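# Reorient a loose part on the upturned robot hand

## Task

A part rests loose on the palm of the robot's upward-facing hand. Rotate it inside that hand until its orientation relative to the hand matches the two goal pictures. Only this hand may touch it; the wrist camera, its post and the arm's final link count as hand. The task fails if the part contacts anything else or leaves the hand. To finish, let the part rest motionless for a moment on the palm or fingers, clear of the wrist, the camera and its post, with the palm pointing straight up. No hand motor may read "moving" or "overload" or be accumulating time toward a shutdown (motors dead from the start are exempt). Then declare the job done. The hand is then opened automatically, and the orientation must still hold with the hand open: only resting on the open hand counts, not being gripped in place.

## Robot and tools

Robot: one arm ending in a right dexterous hand with index, middle and ring fingers plus a thumb, driven by 16 motors. A fixed mast stands at the wrist on the palm side (hand-point x +0.05 to +0.10, z -0.16 to -0.11, reaching y = +0.06 m) and can strike things. Only the fingertip rubber caps grip well.

Frames. Scene frame: origin on the table top below the arm base, +z up, +y to the left when looking along +x; positions in metres, orientation as a wxyz quaternion. Hand-point frame: the point sits in front of the palm where thumb tip meets index and middle tips; +z runs along straight fingers toward the tips, +x crosses the palm away from the thumb, +y points out of the palm face (palm surface at y = -0.062 m). "Palm facing straight up" means hand +y along scene +z.

A row is 24 numbers, each in [-1, 1], one list for the single arm: dx, dy, dz, rx, ry, rz, then index_mcp, index_abd, index_pip, index_dip, middle_mcp, middle_abd, middle_pip, middle_dip, ring_mcp, ring_abd, ring_pip, ring_dip, thumb_cmc, thumb_axl, thumb_mcp, thumb_ipl, current_limit, speed.

The first six are an offset, not a pose: they move the hand point relative to its pose in the most recent result that reported it (or, before any such result and for later calls in the same reply, from where the robot is when the action begins), expressed in the hand-point axes. 1.0 equals 0.6 m or 180 degrees; rx, ry, rz form a single rotation vector. Every row in an action is counted from that same base pose, not chained. All zeros is not a pause: it pulls the arm back to that base pose.

The 16 hand numbers are absolute joint goals, scaled linearly between each hinge's two stops. Brackets give degrees at +1, at -1, then the value that makes it straight. Fingers: _mcp bends the knuckle toward the palm as the number falls (-18, +128; +0.75); _abd swings the finger sideways away from the thumb as it falls (-60, +60; 0.00); _pip middle joint (-29, +108; +0.58); _dip tip joint (-21, +117; +0.70). Thumb: thumb_cmc moves it from beside the palm to in front of it as it falls (-20, +120; +0.71); thumb_axl rolls it about its length (-27, +140; +0.68); thumb_mcp (-69, +109; +0.23) and thumb_ipl (-77, +108; +0.17) flex it. With thumb_axl straight, lowering thumb_mcp/thumb_ipl flexes toward hand +z; with thumb_axl at -0.40 they flex in the direction thumb_cmc swings.

current_limit maps -1..+1 to 0..550 mA (floor 11 mA) for all motors and also caps joint speed; well below 0 a finger may not lift. speed sets setpoint travel at (speed+1)/2 of 5.9 rad/s. Initially current_limit +0.4, speed -0.6; values persist until rewritten.

Tools.
execute_actions {"actions": [...], "pictures": bool}: an empty list just reports state; one item {"rows": [[24 numbers], ...], "steps": n} runs up to 15 rows over n steps (max 15, default 15, each 1/30 s; last row repeats); one item {"steps": n} waits up to 300 steps counted from the previous result, reply time included. A refused call sends nothing.
move {"target": row, "speed": m/s 0.002-0.5, default 0.25; turning up to twice that in rad/s}: straight-line path toward one offset target, lasting 0.5-10 s (cut at 10 s). Hand numbers are sent at the start. It does not avoid obstacles; faster moves hit harder. Result adds a "move:" line (done, off_target, moving, held, fault), limits such as paced (pose clipped) or held (steps blocked, after which it may surge), and distance to target.
wait {"seconds": 0-10}: lets time pass, sending nothing.
zoom_image {"camera": cam_high|cam_low|cam_wrist, "region": [x0,y0,x1,y1]}: pixel box, at most 504x504, origin top left. Images: cam_high 896x504, cam_low 896x504, cam_wrist 504x504 fisheye.
show_instructions {}: shows the goal reference images.
finished_scene {"scene": 1 or 2}: ends the scene irrevocably and grades it.

Motion limits: each control step the commanded pose is clipped to 70 mm and 16 degrees from the measured pose; position beats orientation if both cannot be met. After an action the arm continues only to the last clipped pose, so check the reported pose and send the remainder. Motions often land a centimetre or more low; the elbow may sag each action unless you re-aim at the pose you want. Joint ranges (rad): waist ±2.880, shoulder 0 to 3.142, elbow 0 to 3.019, wrist pitch -1.693 to 1.571, wrist yaw ±1.571, wrist roll ±2.094.

Results: state line with pose; hand_goal, hand_measured (same scale), hand_current_ma (positive pushes toward -1), hand_state per motor (moving, goal, blocked, overload), hand_current_limit, hand_speed. "pose unreachable" and HELD mark steps the clearance check altered or blocked. "Hand target" is the pose the controller is driving to. FAULT or HAND FAULT cancels the rest of that reply's calls; while the arm is stopped, new hand numbers are discarded. MOTOR HOT warns from 85 °C; at 100 °C the arm drops.

Avoid: any contact between the part and non-hand objects, dropping it, knocking anything off the table, hard or fast impacts, and holding any motor at 495 mA or more for 5 s (it shuts off for 10 s). A finger only presses while its goal lies past the contact surface. Reply time keeps the simulation running, and occasional pushes may nudge the part.

Each tool is called after "Emit:" by a JSON object that holds its "api" and its "payload".

## Session

Emit:
{"api": "show_instructions", "payload": {}}

Emit:
{"api": "execute_actions", "payload": {"actions": []}}

Reference images for this scene: goal picture from the wrist camera place, goal picture looking into the palm.

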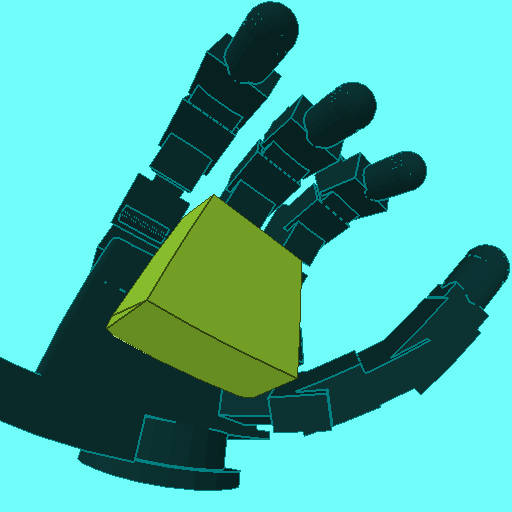

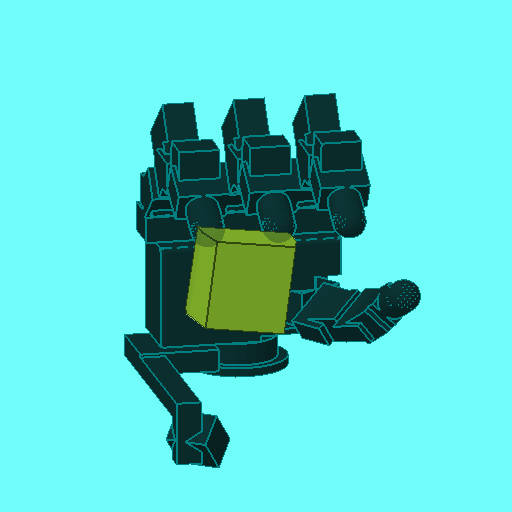

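Scene clock: 0.00 s of 4800.00 s.
end_effector_position=(+0.4927, +0.0406, +0.4906) hand_goal=(+0.046, +0.000, -0.008, +0.280, +0.046, +0.000, -0.008, +0.280, +0.046, +0.000, -0.008, +0.280, -0.104, +0.266, +0.032, -0.018) hand_measured=(+0.062, +0.000, -0.006, +0.282, +0.060, +0.000, -0.006, +0.282, +0.060, +0.000, -0.006, +0.282, -0.092, +0.270, +0.034, -0.016) hand_current_ma=(+91, +0, +13, +12, +81, +0, +13, +12, +81, +0, +13, +13, +67, +26, +11, +11) hand_state=(goal, goal, goal, goal, goal, goal, goal, goal, goal, goal, goal, goal, goal, goal, goal, goal) hand_current_limit=0.40 hand_speed=-0.60 end_effector_quat_wxyz=(+0.495, +0.463, +0.523, +0.517)
Joint positions: [ 0.086  1.124  0.617  0.518  0.049 -0.03 ]
Joint velocities: [-0.024  0.015  0.002 -0.002 -0.022 -0.007]
Joint torques (N m, as the arm reports them, + toward a larger angle): no reading
Motor temperatures (°C, as the motors report them): [23 24 29 25 21 21]
Hand target: +0.496, +0.041, +0.503; +0.500, +0.458, +0.517, +0.523

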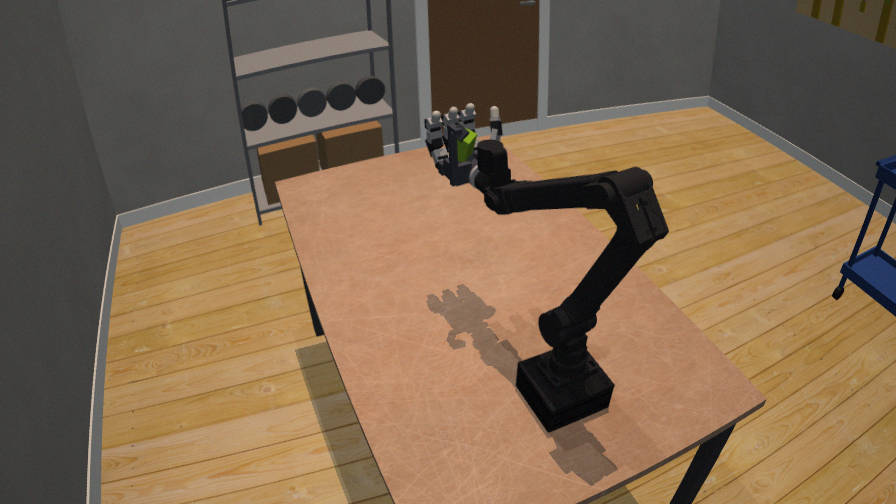

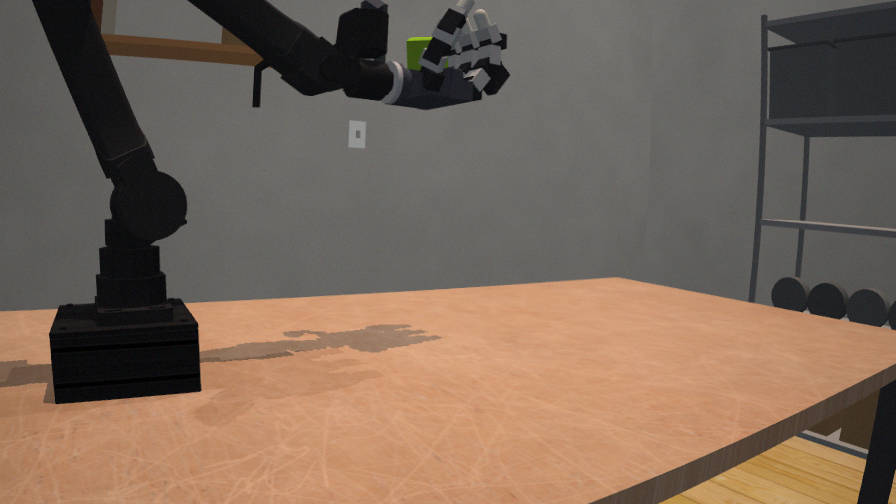

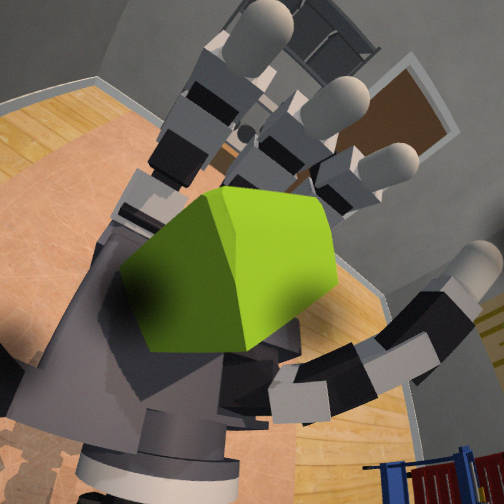

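Emit:
{"api": "zoom_image", "payload": {"camera": "cam_wrist", "region": [90, 150, 370, 430]}}

Emit:
{"api": "zoom_image", "payload": {"camera": "cam_high", "region": [420, 95, 520, 195]}}

Emit:
{"api": "zoom_image", "payload": {"camera": "cam_low", "region": [370, 0, 530, 120]}}

Region (90, 150, 370, 430) of cam_wrist's 504x504 image, scaled by 1.800, with more detail than that image has.

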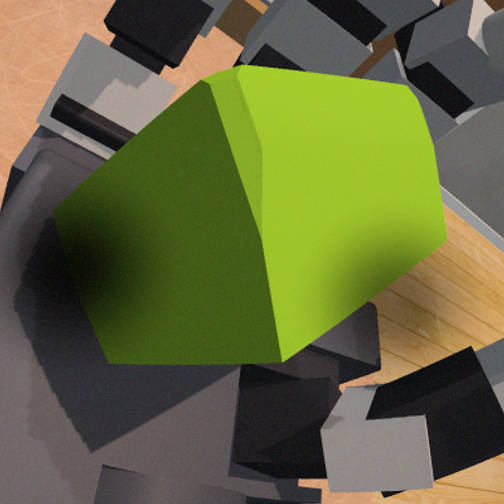

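Region (420, 95, 520, 195) of cam_high's 896x504 image, scaled by 5.040, with more detail than that image has.

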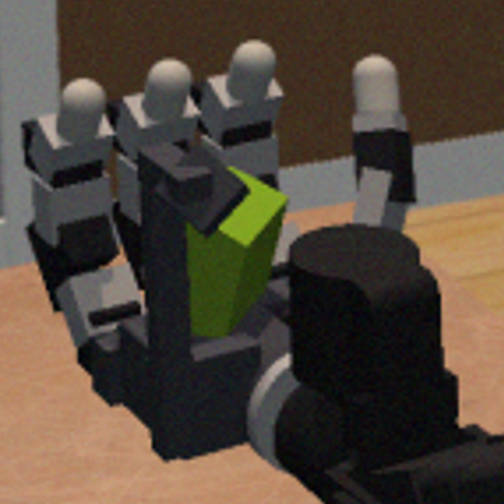

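Region (370, 0, 530, 120) of cam_low's 896x504 image, scaled by 3.150, with more detail than that image has; it fills the top 378 rows of this view, and the rest is white.

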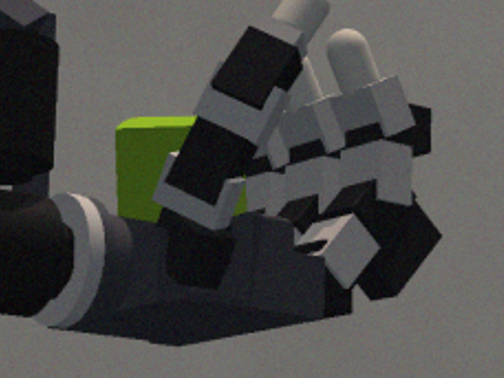

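Emit:
{"api": "move", "payload": {"target": [0,-0.25,0,0,0,0, 0.046,0,0.3,0.3, 0.046,0,0.3,0.3, 0.046,0,0.3,0.3, 0.75,0.68,0.6,0.17,0.4,-0.6], "speed": 0.1}}

Emit:
{"api": "zoom_image", "payload": {"camera": "cam_low", "region": [350, 90, 550, 240]}}

Emit:
{"api": "zoom_image", "payload": {"camera": "cam_high", "region": [410, 140, 530, 260]}}

Scene clock: 31.10 s of 4800.00 s.
end_effector_position=(+0.4993, +0.0402, +0.3407) hand_goal=(+0.046, +0.000, +0.300, +0.300, +0.046, +0.000, +0.300, +0.300, +0.046, +0.000, +0.300, +0.300, +0.750, +0.680, +0.600, +0.170) hand_measured=(+0.062, +0.000, +0.298, +0.298, +0.060, +0.000, +0.298, +0.298, +0.058, +0.000, +0.298, +0.296, +0.758, +0.674, +0.598, +0.168) hand_current_ma=(+89, +0, -7, -14, +79, +0, -7, -15, +79, +0, -7, -16, +47, -41, -13, -11) hand_state=(goal, goal, goal, goal, goal, goal, goal, goal, goal, goal, goal, goal, goal, goal, goal, goal) hand_current_limit=0.40 hand_speed=-0.60 end_effector_quat_wxyz=(+0.491, +0.466, +0.528, +0.513)
Joint positions: [ 0.086  1.554  0.454  1.096  0.047 -0.03 ]
Joint velocities: [-0.005 -0.005 -0.007 -0.007  0.007 -0.022]
Joint torques (N m, as the arm reports them, + toward a larger angle): [  1.8  -10.9    6.41   3.36  -0.08  -0.15]
Motor temperatures (°C, as the motors report them): [23 24 36 25 21 21]
Hand target: +0.496, +0.037, +0.340; +0.495, +0.463, +0.523, +0.517
Off the commanded pose: 0.006 m, 1 deg.
move: done

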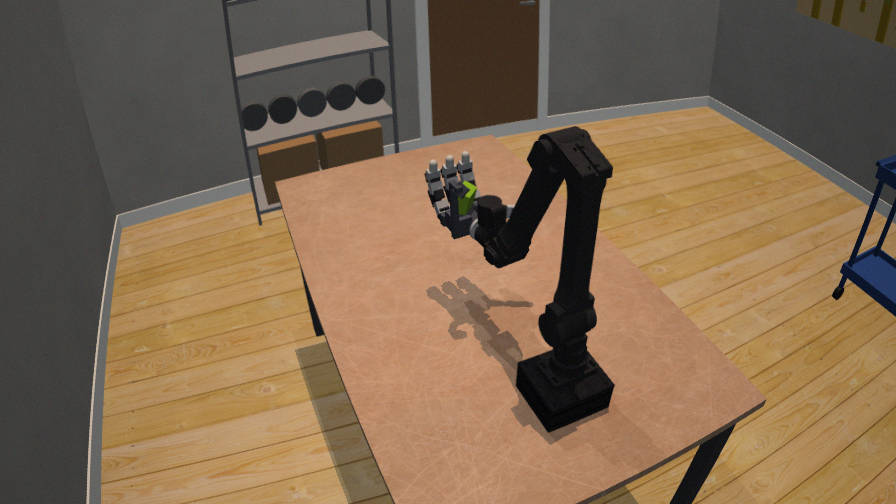

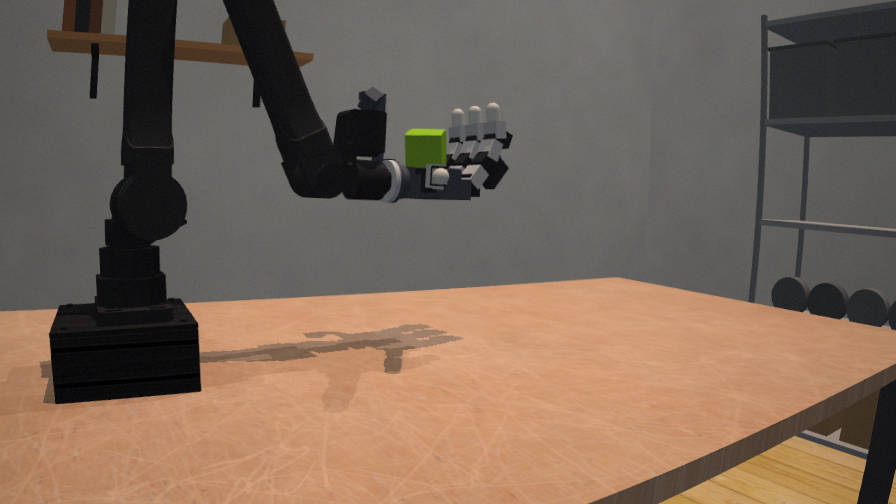

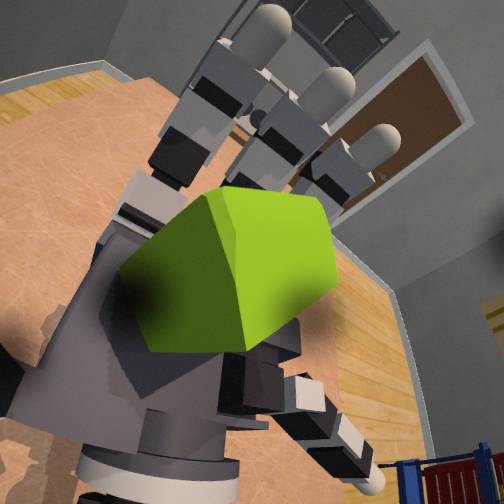

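Region (350, 90, 550, 240) of cam_low's 896x504 image, scaled by 2.520, with more detail than that image has; it fills the top 378 rows of this view, and the rest is white.

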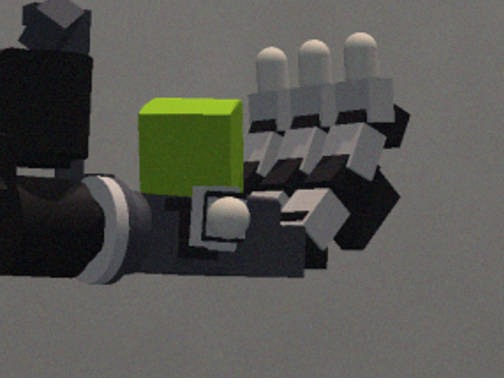

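Region (410, 140, 530, 260) of cam_high's 896x504 image, scaled by 4.200, with more detail than that image has.

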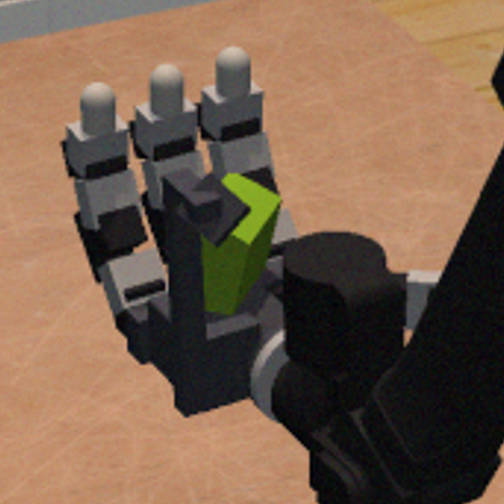

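Emit:
{"api": "move", "payload": {"target": [0,0,0,0,0,0, 0.6,0,0.3,0.3, 0.48,0,0.3,0.3, 0.3,0,0.3,0.3, -0.3,0.22,0.23,0.17,0.4,-0.6], "speed": 0.05}}

Emit:
{"api": "move", "payload": {"target": [0,0,0,0,0,0, 0.6,0,0.3,0.3, 0.48,0,0.3,0.3, 0.3,0,0.3,0.3, -0.55,0.22,0.1,0.17,0.4,-0.85], "speed": 0.05}}

Emit:
{"api": "zoom_image", "payload": {"camera": "cam_low", "region": [350, 90, 550, 240]}}

Scene clock: 47.70 s of 4800.00 s.
end_effector_position=(+0.4993, +0.0402, +0.3407) hand_goal=(+0.600, +0.000, +0.300, +0.300, +0.480, +0.000, +0.300, +0.300, +0.300, +0.000, +0.300, +0.300, -0.300, +0.220, +0.230, +0.170) hand_measured=(+0.610, +0.000, +0.300, +0.298, +0.488, +0.000, +0.300, +0.298, +0.306, +0.000, +0.300, +0.298, -0.290, +0.222, +0.234, +0.168) hand_current_ma=(+57, +0, +2, -12, +48, +0, +1, -12, +42, +0, -2, -14, +56, +14, +25, -8) hand_state=(goal, goal, goal, goal, goal, goal, goal, goal, goal, goal, goal, goal, goal, goal, goal, goal) hand_current_limit=0.40 hand_speed=-0.60 end_effector_quat_wxyz=(+0.491, +0.466, +0.528, +0.513)
Joint positions: [ 0.086  1.554  0.454  1.096  0.047 -0.03 ]
Joint velocities: [-0.015  0.005  0.007  0.002 -0.037 -0.007]
Joint torques (N m, as the arm reports them, + toward a larger angle): [  1.77 -12.06   7.15   2.23   0.05  -0.09]
Motor temperatures (°C, as the motors report them): [23 25 33 25 21 21]
Hand target: +0.499, +0.040, +0.341; +0.491, +0.466, +0.528, +0.513
Off the commanded pose: 0.000 m, 0 deg.
move: done

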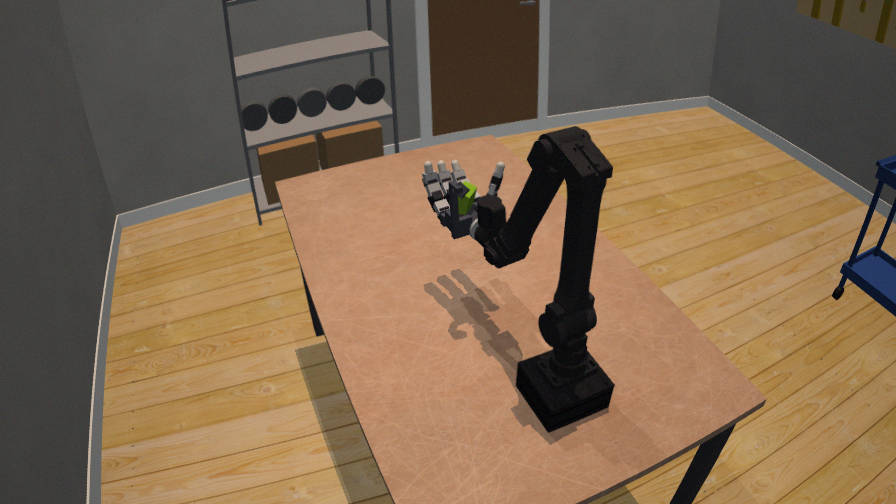

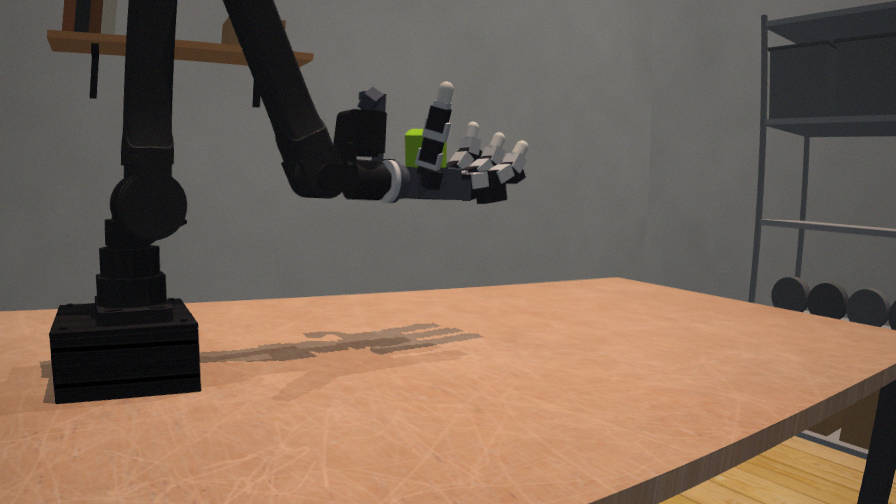

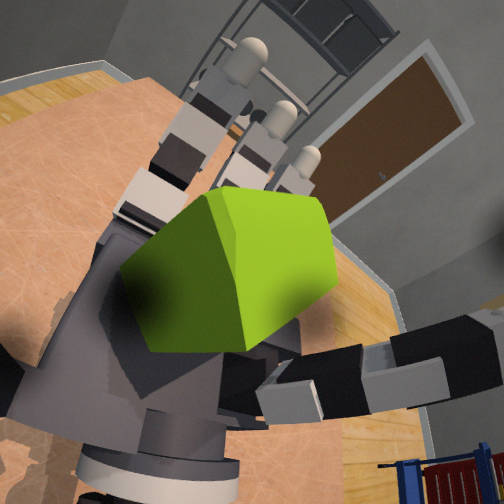

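Scene clock: 48.67 s of 4800.00 s.
end_effector_position=(+0.4993, +0.0402, +0.3407) hand_goal=(+0.600, +0.000, +0.300, +0.300, +0.480, +0.000, +0.300, +0.300, +0.300, +0.000, +0.300, +0.300, -0.550, +0.220, +0.100, +0.170) hand_measured=(+0.610, +0.000, +0.300, +0.298, +0.488, +0.000, +0.300, +0.298, +0.306, +0.000, +0.300, +0.298, -0.548, +0.222, +0.100, +0.168) hand_current_ma=(+57, +0, +2, -12, +48, +0, +1, -12, +42, +0, -2, -14, +12, +14, +5, -8) hand_state=(goal, goal, goal, goal, goal, goal, goal, goal, goal, goal, goal, goal, goal, goal, goal, goal) hand_current_limit=0.40 hand_speed=-0.85 end_effector_quat_wxyz=(+0.491, +0.466, +0.528, +0.513)
Joint positions: [ 0.086  1.554  0.454  1.096  0.047 -0.03 ]
Joint velocities: [ 0.005 -0.005  0.007  0.007 -0.11   0.037]
Joint torques (N m, as the arm reports them, + toward a larger angle): [  1.94 -11.87   7.07   2.3    0.07  -0.05]
Motor temperatures (°C, as the motors report them): [23 25 33 25 21 21]
Hand target: +0.499, +0.040, +0.341; +0.491, +0.466, +0.528, +0.513
Off the commanded pose: 0.000 m, 0 deg.
move: done

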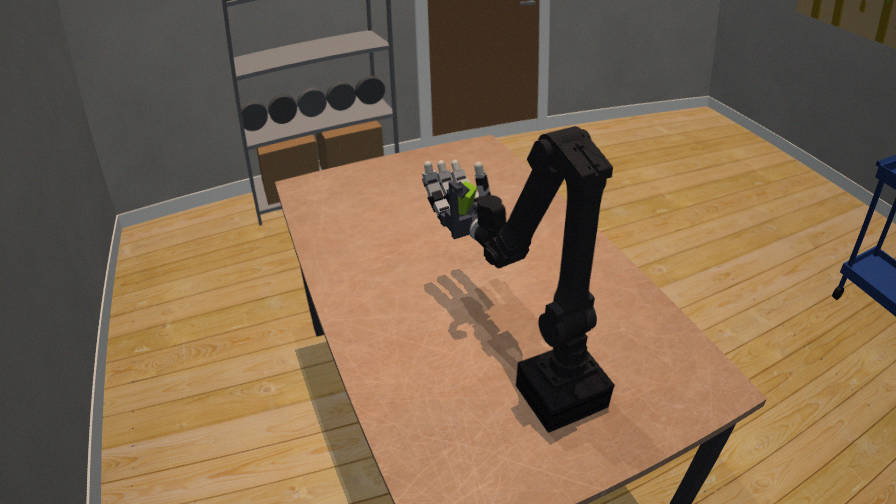

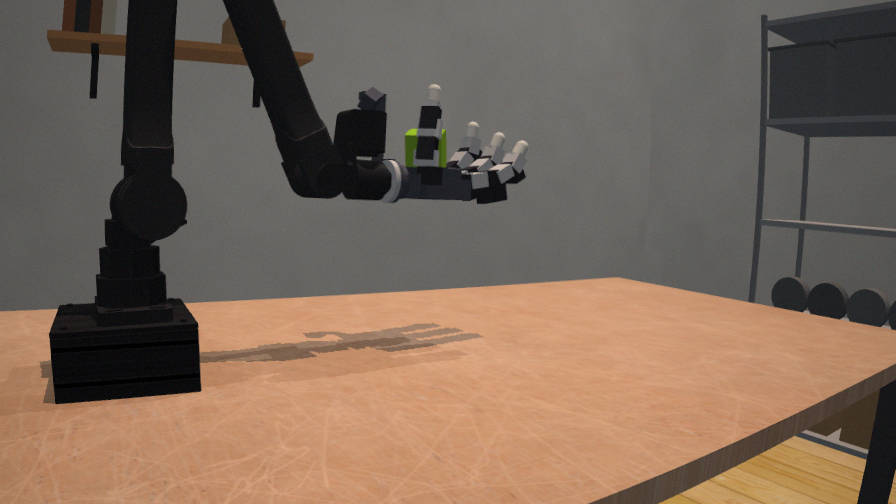

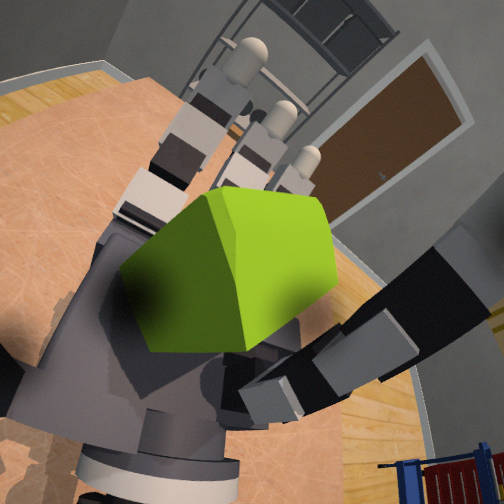

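Region (350, 90, 550, 240) of cam_low's 896x504 image, scaled by 2.520, with more detail than that image has; it fills the top 378 rows of this view, and the rest is white.

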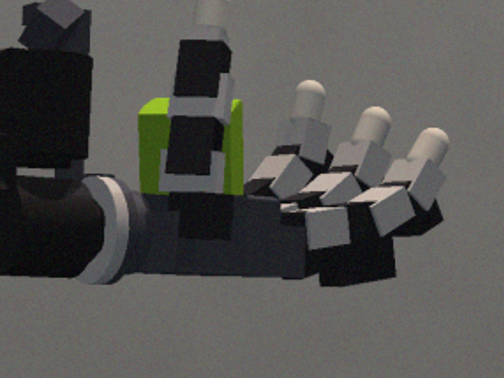

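Emit:
{"api": "move", "payload": {"target": [0,0,0,0,0,0, 0.6,0,0.3,0.3, 0.48,0,0.3,0.3, 0.3,0,0.3,0.3, -0.65,0.22,-0.12,0.17,0.4,-0.9], "speed": 0.05}}

Emit:
{"api": "zoom_image", "payload": {"camera": "cam_low", "region": [350, 90, 550, 240]}}

Scene clock: 53.93 s of 4800.00 s.
end_effector_position=(+0.4993, +0.0402, +0.3407) hand_goal=(+0.600, +0.000, +0.300, +0.300, +0.480, +0.000, +0.300, +0.300, +0.300, +0.000, +0.300, +0.300, -0.650, +0.220, -0.120, +0.170) hand_measured=(+0.610, +0.000, +0.300, +0.298, +0.488, +0.000, +0.300, +0.298, +0.306, +0.000, +0.300, +0.298, -0.650, +0.222, -0.118, +0.168) hand_current_ma=(+57, +0, +2, -12, +48, +0, +1, -12, +42, +0, -2, -14, +5, +8, +19, -8) hand_state=(goal, goal, goal, goal, goal, goal, goal, goal, goal, goal, goal, goal, goal, goal, goal, goal) hand_current_limit=0.40 hand_speed=-0.90 end_effector_quat_wxyz=(+0.491, +0.466, +0.528, +0.513)
Joint positions: [ 0.086  1.554  0.454  1.096  0.047 -0.03 ]
Joint velocities: [-0.005 -0.024  0.017  0.012 -0.007 -0.037]
Joint torques (N m, as the arm reports them, + toward a larger angle): [  1.82 -12.06   7.12   2.26   0.08  -0.04]
Motor temperatures (°C, as the motors report them): [23 25 33 25 21 21]
Hand target: +0.499, +0.040, +0.341; +0.491, +0.466, +0.528, +0.513
Off the commanded pose: 0.000 m, 0 deg.
move: done

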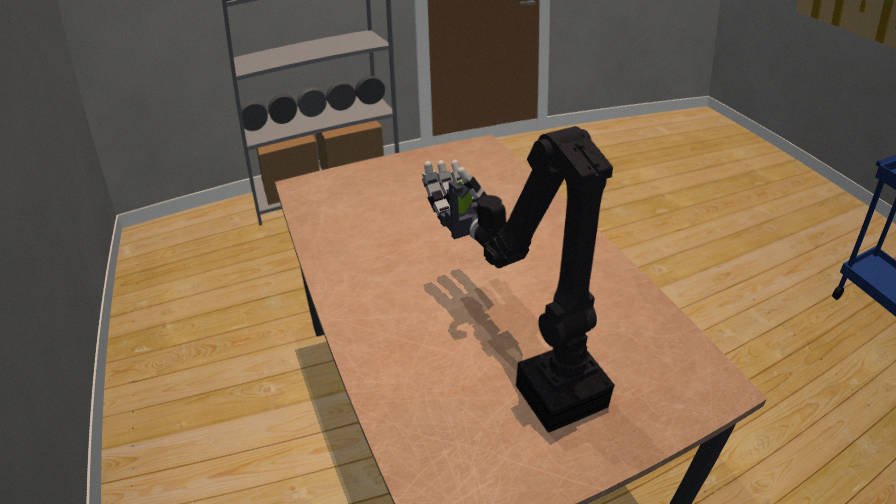

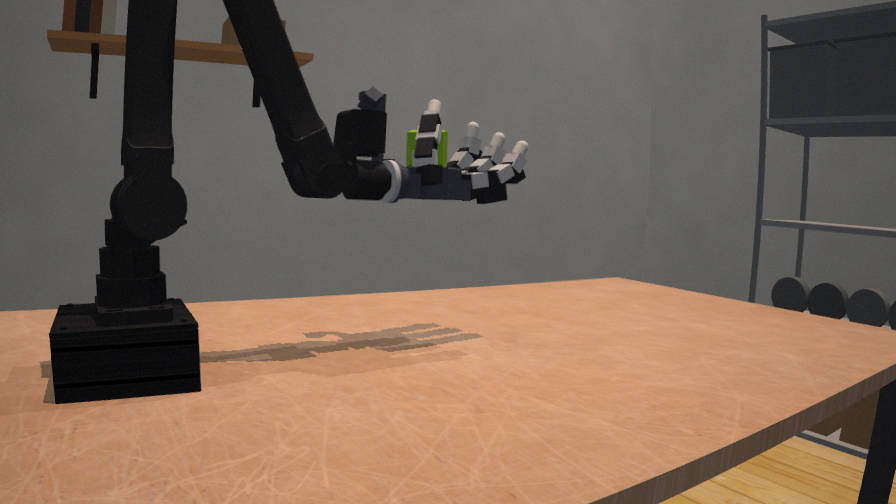

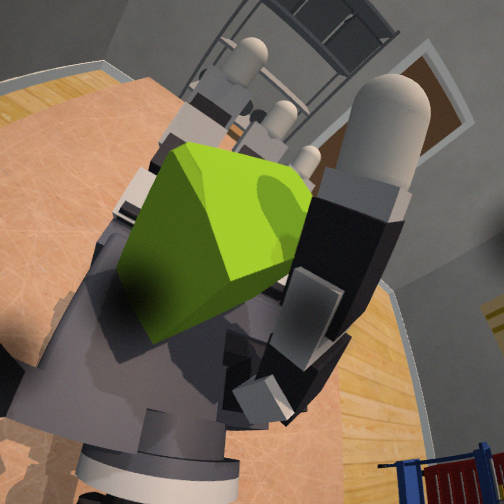

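Region (350, 90, 550, 240) of cam_low's 896x504 image, scaled by 2.520, with more detail than that image has; it fills the top 378 rows of this view, and the rest is white.

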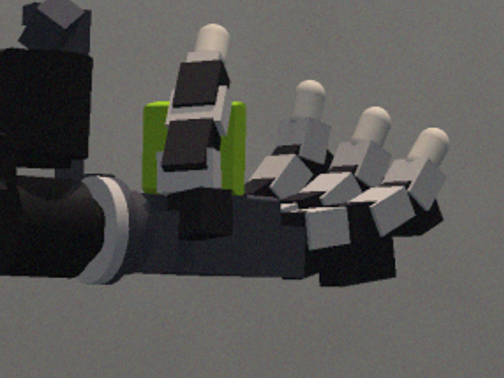

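Tipping. Continue; ipl bent backward keeps the push more horizontal.

Emit:
{"api": "move", "payload": {"target": [0,0,0,0,0,0, 0.6,0,0.3,0.3, 0.48,0,0.3,0.3, 0.3,0,0.3,0.3, -0.7,0.22,-0.35,0.3,0.4,-0.9], "speed": 0.05}}

Emit:
{"api": "zoom_image", "payload": {"camera": "cam_low", "region": [350, 90, 550, 240]}}

Scene clock: 59.63 s of 4800.00 s.
end_effector_position=(+0.4993, +0.0402, +0.3407) hand_goal=(+0.600, +0.000, +0.300, +0.300, +0.480, +0.000, +0.300, +0.300, +0.300, +0.000, +0.300, +0.300, -0.700, +0.220, -0.350, +0.300) hand_measured=(+0.610, +0.000, +0.300, +0.298, +0.488, +0.000, +0.300, +0.298, +0.308, +0.000, +0.300, +0.298, -0.702, +0.222, -0.348, +0.298) hand_current_ma=(+58, +0, +2, -12, +51, +0, +1, -12, +43, +0, -2, -14, -8, +8, +8, -10) hand_state=(goal, goal, goal, goal, goal, goal, goal, goal, goal, goal, goal, goal, goal, goal, goal, goal) hand_current_limit=0.40 hand_speed=-0.90 end_effector_quat_wxyz=(+0.491, +0.466, +0.528, +0.513)
Joint positions: [ 0.086  1.554  0.454  1.096  0.047 -0.03 ]
Joint velocities: [ 0.005 -0.015 -0.002 -0.002  0.007 -0.037]
Joint torques (N m, as the arm reports them, + toward a larger angle): [  2.22 -12.01   7.15   2.18   0.06  -0.04]
Motor temperatures (°C, as the motors report them): [23 25 33 25 21 21]
Hand target: +0.499, +0.040, +0.341; +0.491, +0.466, +0.528, +0.513
Off the commanded pose: 0.000 m, 0 deg.
move: done

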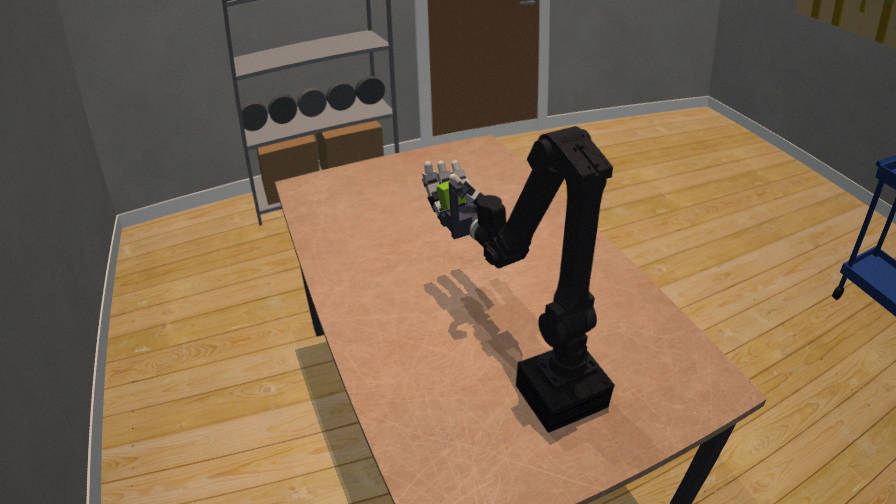

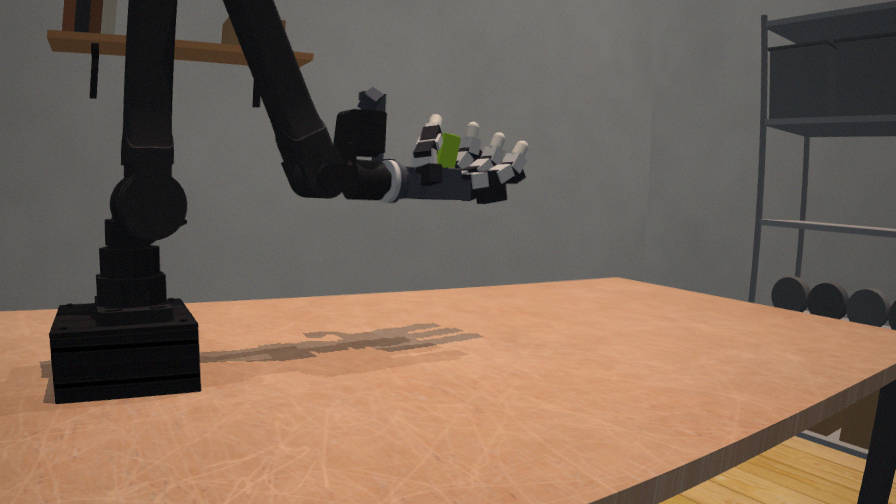

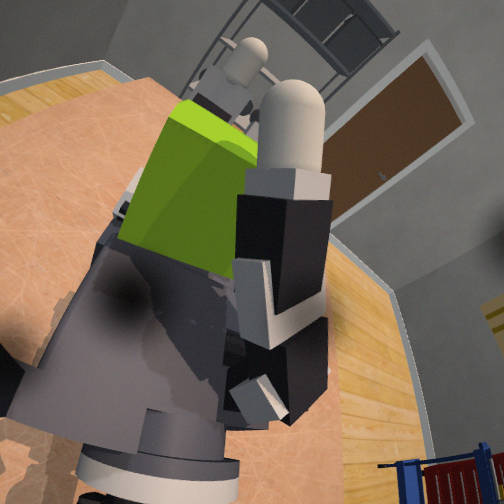

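Region (350, 90, 550, 240) of cam_low's 896x504 image, scaled by 2.520, with more detail than that image has; it fills the top 378 rows of this view, and the rest is white.

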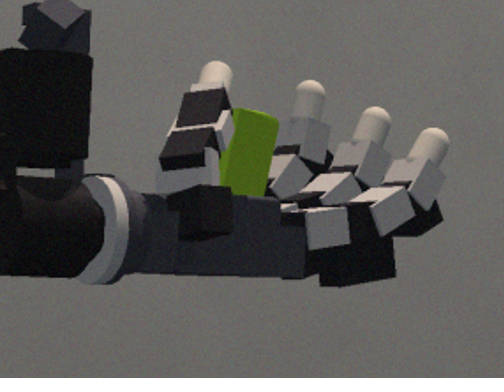

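Emit:
{"api": "move", "payload": {"target": [0,0,0,0,0,0, 0.6,0,0.4,0.2, 0.6,0,0.4,0.2, 0.6,0,0.4,0.2, -0.75,0.15,-0.6,0.17,0.4,-0.88], "speed": 0.05}}

Emit:
{"api": "zoom_image", "payload": {"camera": "cam_low", "region": [350, 90, 550, 240]}}

Scene clock: 78.77 s of 4800.00 s.
end_effector_position=(+0.4993, +0.0402, +0.3407) hand_goal=(+0.600, +0.000, +0.400, +0.200, +0.600, +0.000, +0.400, +0.200, +0.600, +0.000, +0.400, +0.200, -0.750, +0.150, -0.600, +0.170) hand_measured=(+0.612, +0.000, +0.400, +0.204, +0.612, +0.000, +0.400, +0.204, +0.608, +0.000, +0.400, +0.204, -0.736, +0.152, -0.556, +0.180) hand_current_ma=(+61, +0, +1, +18, +66, +0, +2, +18, +51, +0, +4, +18, +76, +8, +302, +71) hand_state=(goal, goal, goal, goal, goal, goal, goal, goal, goal, goal, goal, goal, goal, goal, blocked, goal) hand_current_limit=0.40 hand_speed=-0.88 end_effector_quat_wxyz=(+0.491, +0.466, +0.528, +0.513)
Joint positions: [ 0.086  1.554  0.454  1.096  0.047 -0.03 ]
Joint velocities: [ 0.005 -0.015 -0.017 -0.002 -0.095  0.037]
Joint torques (N m, as the arm reports them, + toward a larger angle): [  2.05 -12.35   7.15   2.36   0.07  -0.02]
Motor temperatures (°C, as the motors report them): [23 25 32 25 21 21]
Hand target: +0.499, +0.040, +0.341; +0.491, +0.466, +0.528, +0.513
Off the commanded pose: 0.000 m, 0 deg.
move: done

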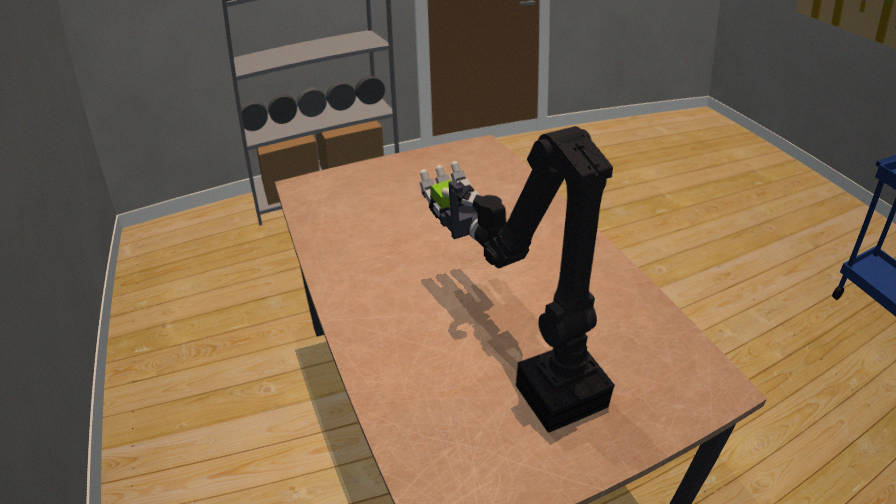

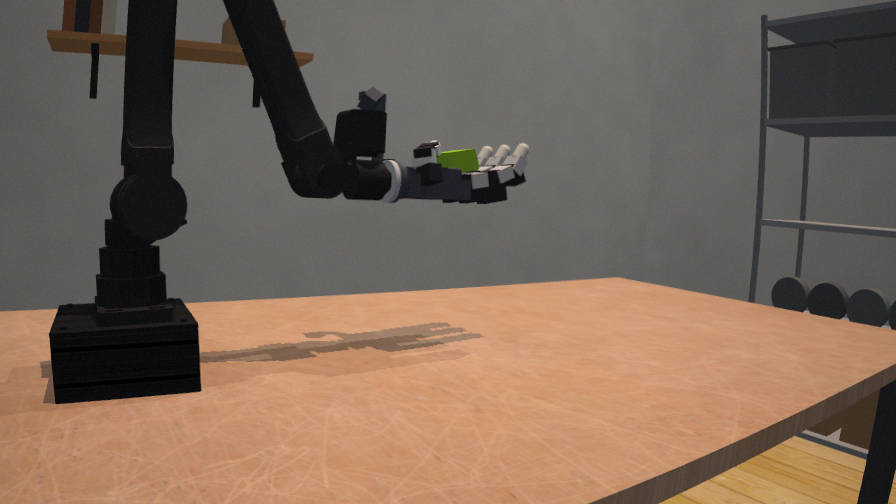

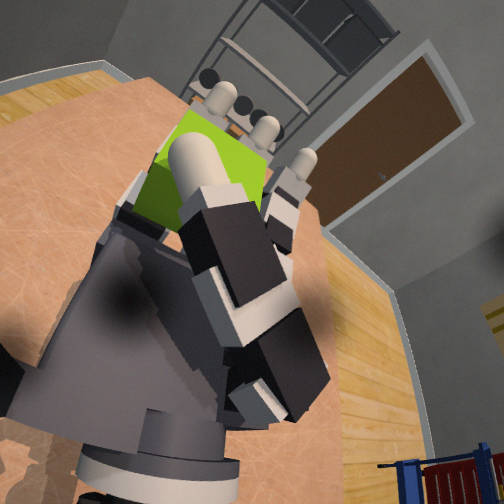

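Region (350, 90, 550, 240) of cam_low's 896x504 image, scaled by 2.520, with more detail than that image has; it fills the top 378 rows of this view, and the rest is white.

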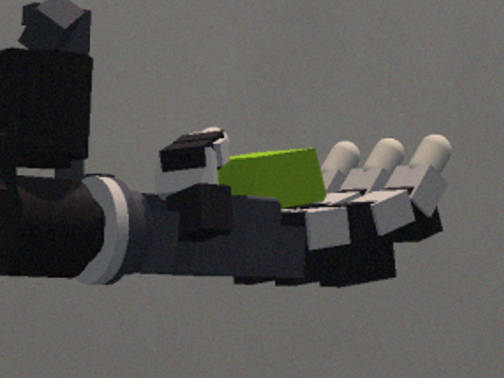

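Emit:
{"api": "move", "payload": {"target": [0,0,0,0,0,0, 0.6,0,0.4,0.2, 0.6,0,0.4,0.2, 0.6,0,0.4,0.2, -0.75,0.15,-0.47,-0.07,0.4,-0.88], "speed": 0.05}}

Emit:
{"api": "move", "payload": {"target": [0,0,0,0,0,0, 0.6,0,0.4,0.2, 0.6,0,0.4,0.2, 0.6,0,0.4,0.2, -0.75,0.15,-0.35,-0.3,0.4,-0.88], "speed": 0.05}}

Scene clock: 92.20 s of 4800.00 s.
end_effector_position=(+0.4993, +0.0402, +0.3407) hand_goal=(+0.600, +0.000, +0.400, +0.200, +0.600, +0.000, +0.400, +0.200, +0.600, +0.000, +0.400, +0.200, -0.750, +0.150, -0.470, -0.070) hand_measured=(+0.612, +0.000, +0.400, +0.204, +0.612, +0.000, +0.400, +0.204, +0.608, +0.000, +0.400, +0.204, -0.732, +0.148, -0.444, -0.032) hand_current_ma=(+61, +0, +1, +18, +75, +0, +3, +17, +51, +0, +4, +18, +97, -7, +176, +267) hand_state=(goal, goal, goal, goal, goal, goal, goal, goal, goal, goal, goal, goal, goal, goal, blocked, blocked) hand_current_limit=0.40 hand_speed=-0.88 end_effector_quat_wxyz=(+0.491, +0.466, +0.528, +0.513)
Joint positions: [ 0.086  1.554  0.454  1.096  0.047 -0.03 ]
Joint velocities: [-0.015 -0.005  0.002  0.002  0.066 -0.022]
Joint torques (N m, as the arm reports them, + toward a larger angle): [  1.94 -12.35   7.1    2.28   0.06  -0.04]
Motor temperatures (°C, as the motors report them): [23 25 32 25 21 21]
Hand target: +0.499, +0.040, +0.341; +0.491, +0.466, +0.528, +0.513
Off the commanded pose: 0.000 m, 0 deg.
move: done

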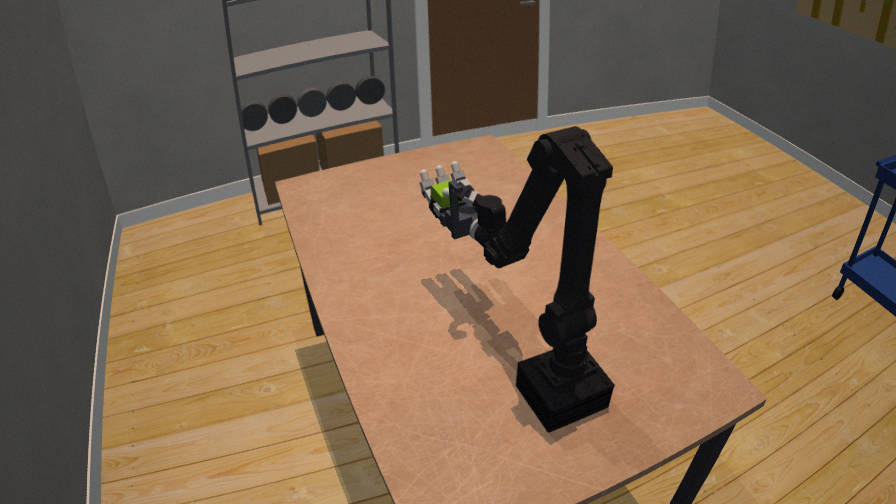

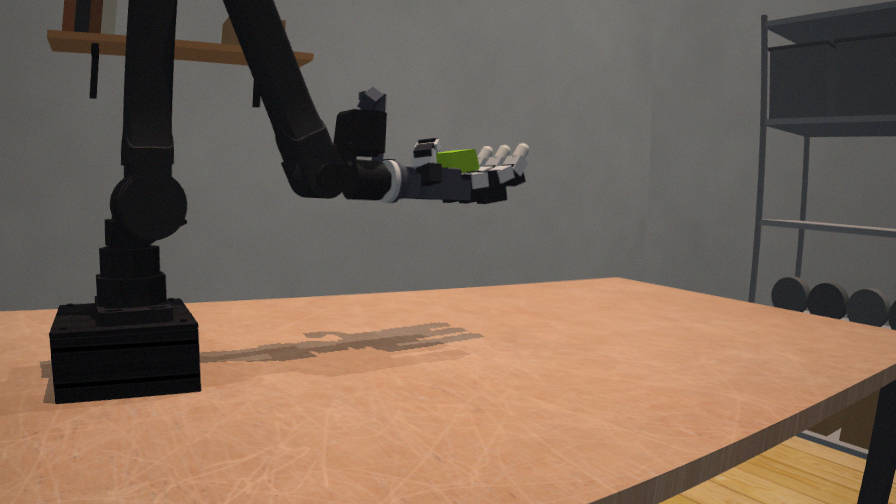

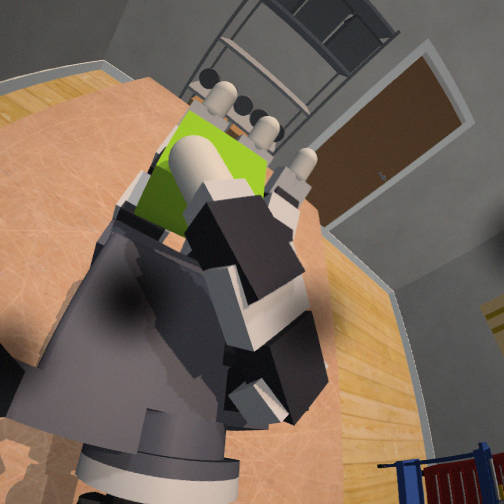

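Scene clock: 93.47 s of 4800.00 s.
end_effector_position=(+0.4993, +0.0402, +0.3407) hand_goal=(+0.600, +0.000, +0.400, +0.200, +0.600, +0.000, +0.400, +0.200, +0.600, +0.000, +0.400, +0.200, -0.750, +0.150, -0.350, -0.300) hand_measured=(+0.612, +0.000, +0.400, +0.204, +0.614, +0.000, +0.400, +0.204, +0.608, +0.000, +0.400, +0.204, -0.730, +0.146, -0.322, -0.258) hand_current_ma=(+61, +0, +1, +18, +80, +0, +3, +17, +52, +0, +4, +18, +112, -29, +199, +302) hand_state=(goal, goal, goal, goal, goal, goal, goal, goal, goal, goal, goal, goal, blocked, goal, blocked, blocked) hand_current_limit=0.40 hand_speed=-0.88 end_effector_quat_wxyz=(+0.491, +0.466, +0.528, +0.513)
Joint positions: [ 0.086  1.554  0.454  1.096  0.047 -0.03 ]
Joint velocities: [ 0.005 -0.005 -0.002 -0.017  0.007 -0.007]
Joint torques (N m, as the arm reports them, + toward a larger angle): [  1.99 -12.     7.16   2.3    0.08  -0.03]
Motor temperatures (°C, as the motors report them): [23 25 32 25 21 21]
Hand target: +0.499, +0.040, +0.341; +0.491, +0.466, +0.528, +0.513
Off the commanded pose: 0.000 m, 0 deg.
move: done

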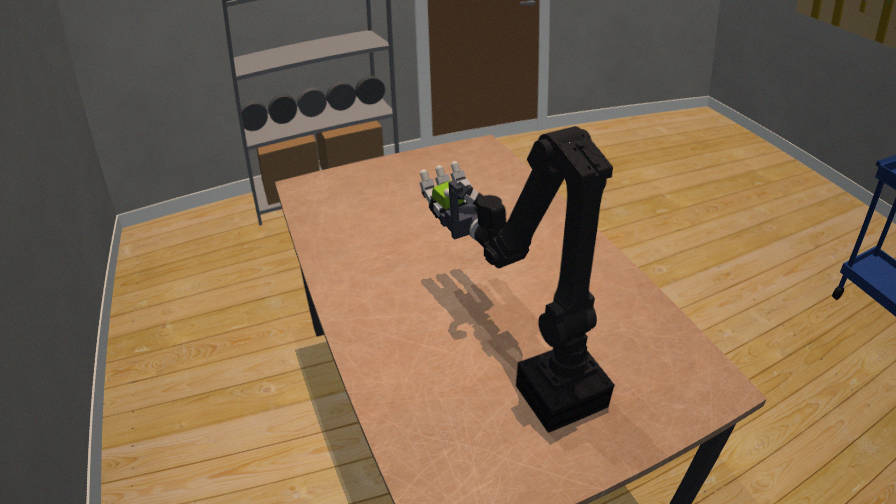

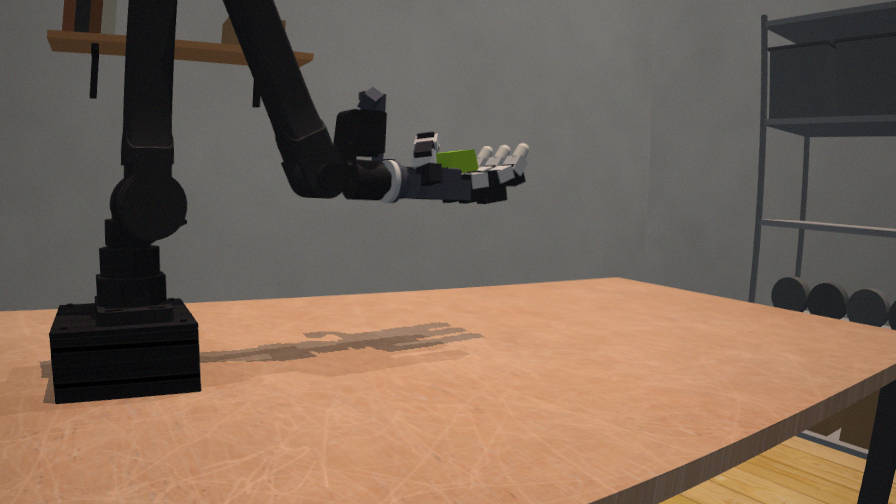

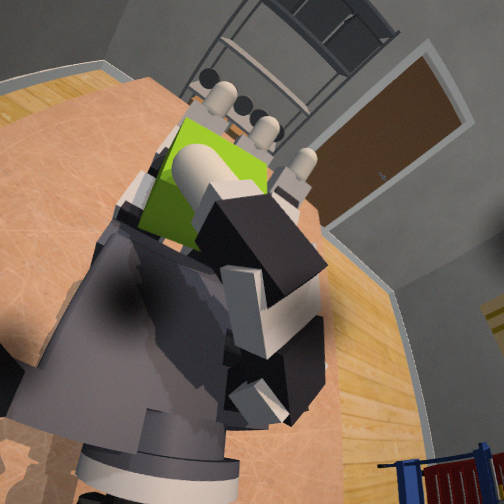

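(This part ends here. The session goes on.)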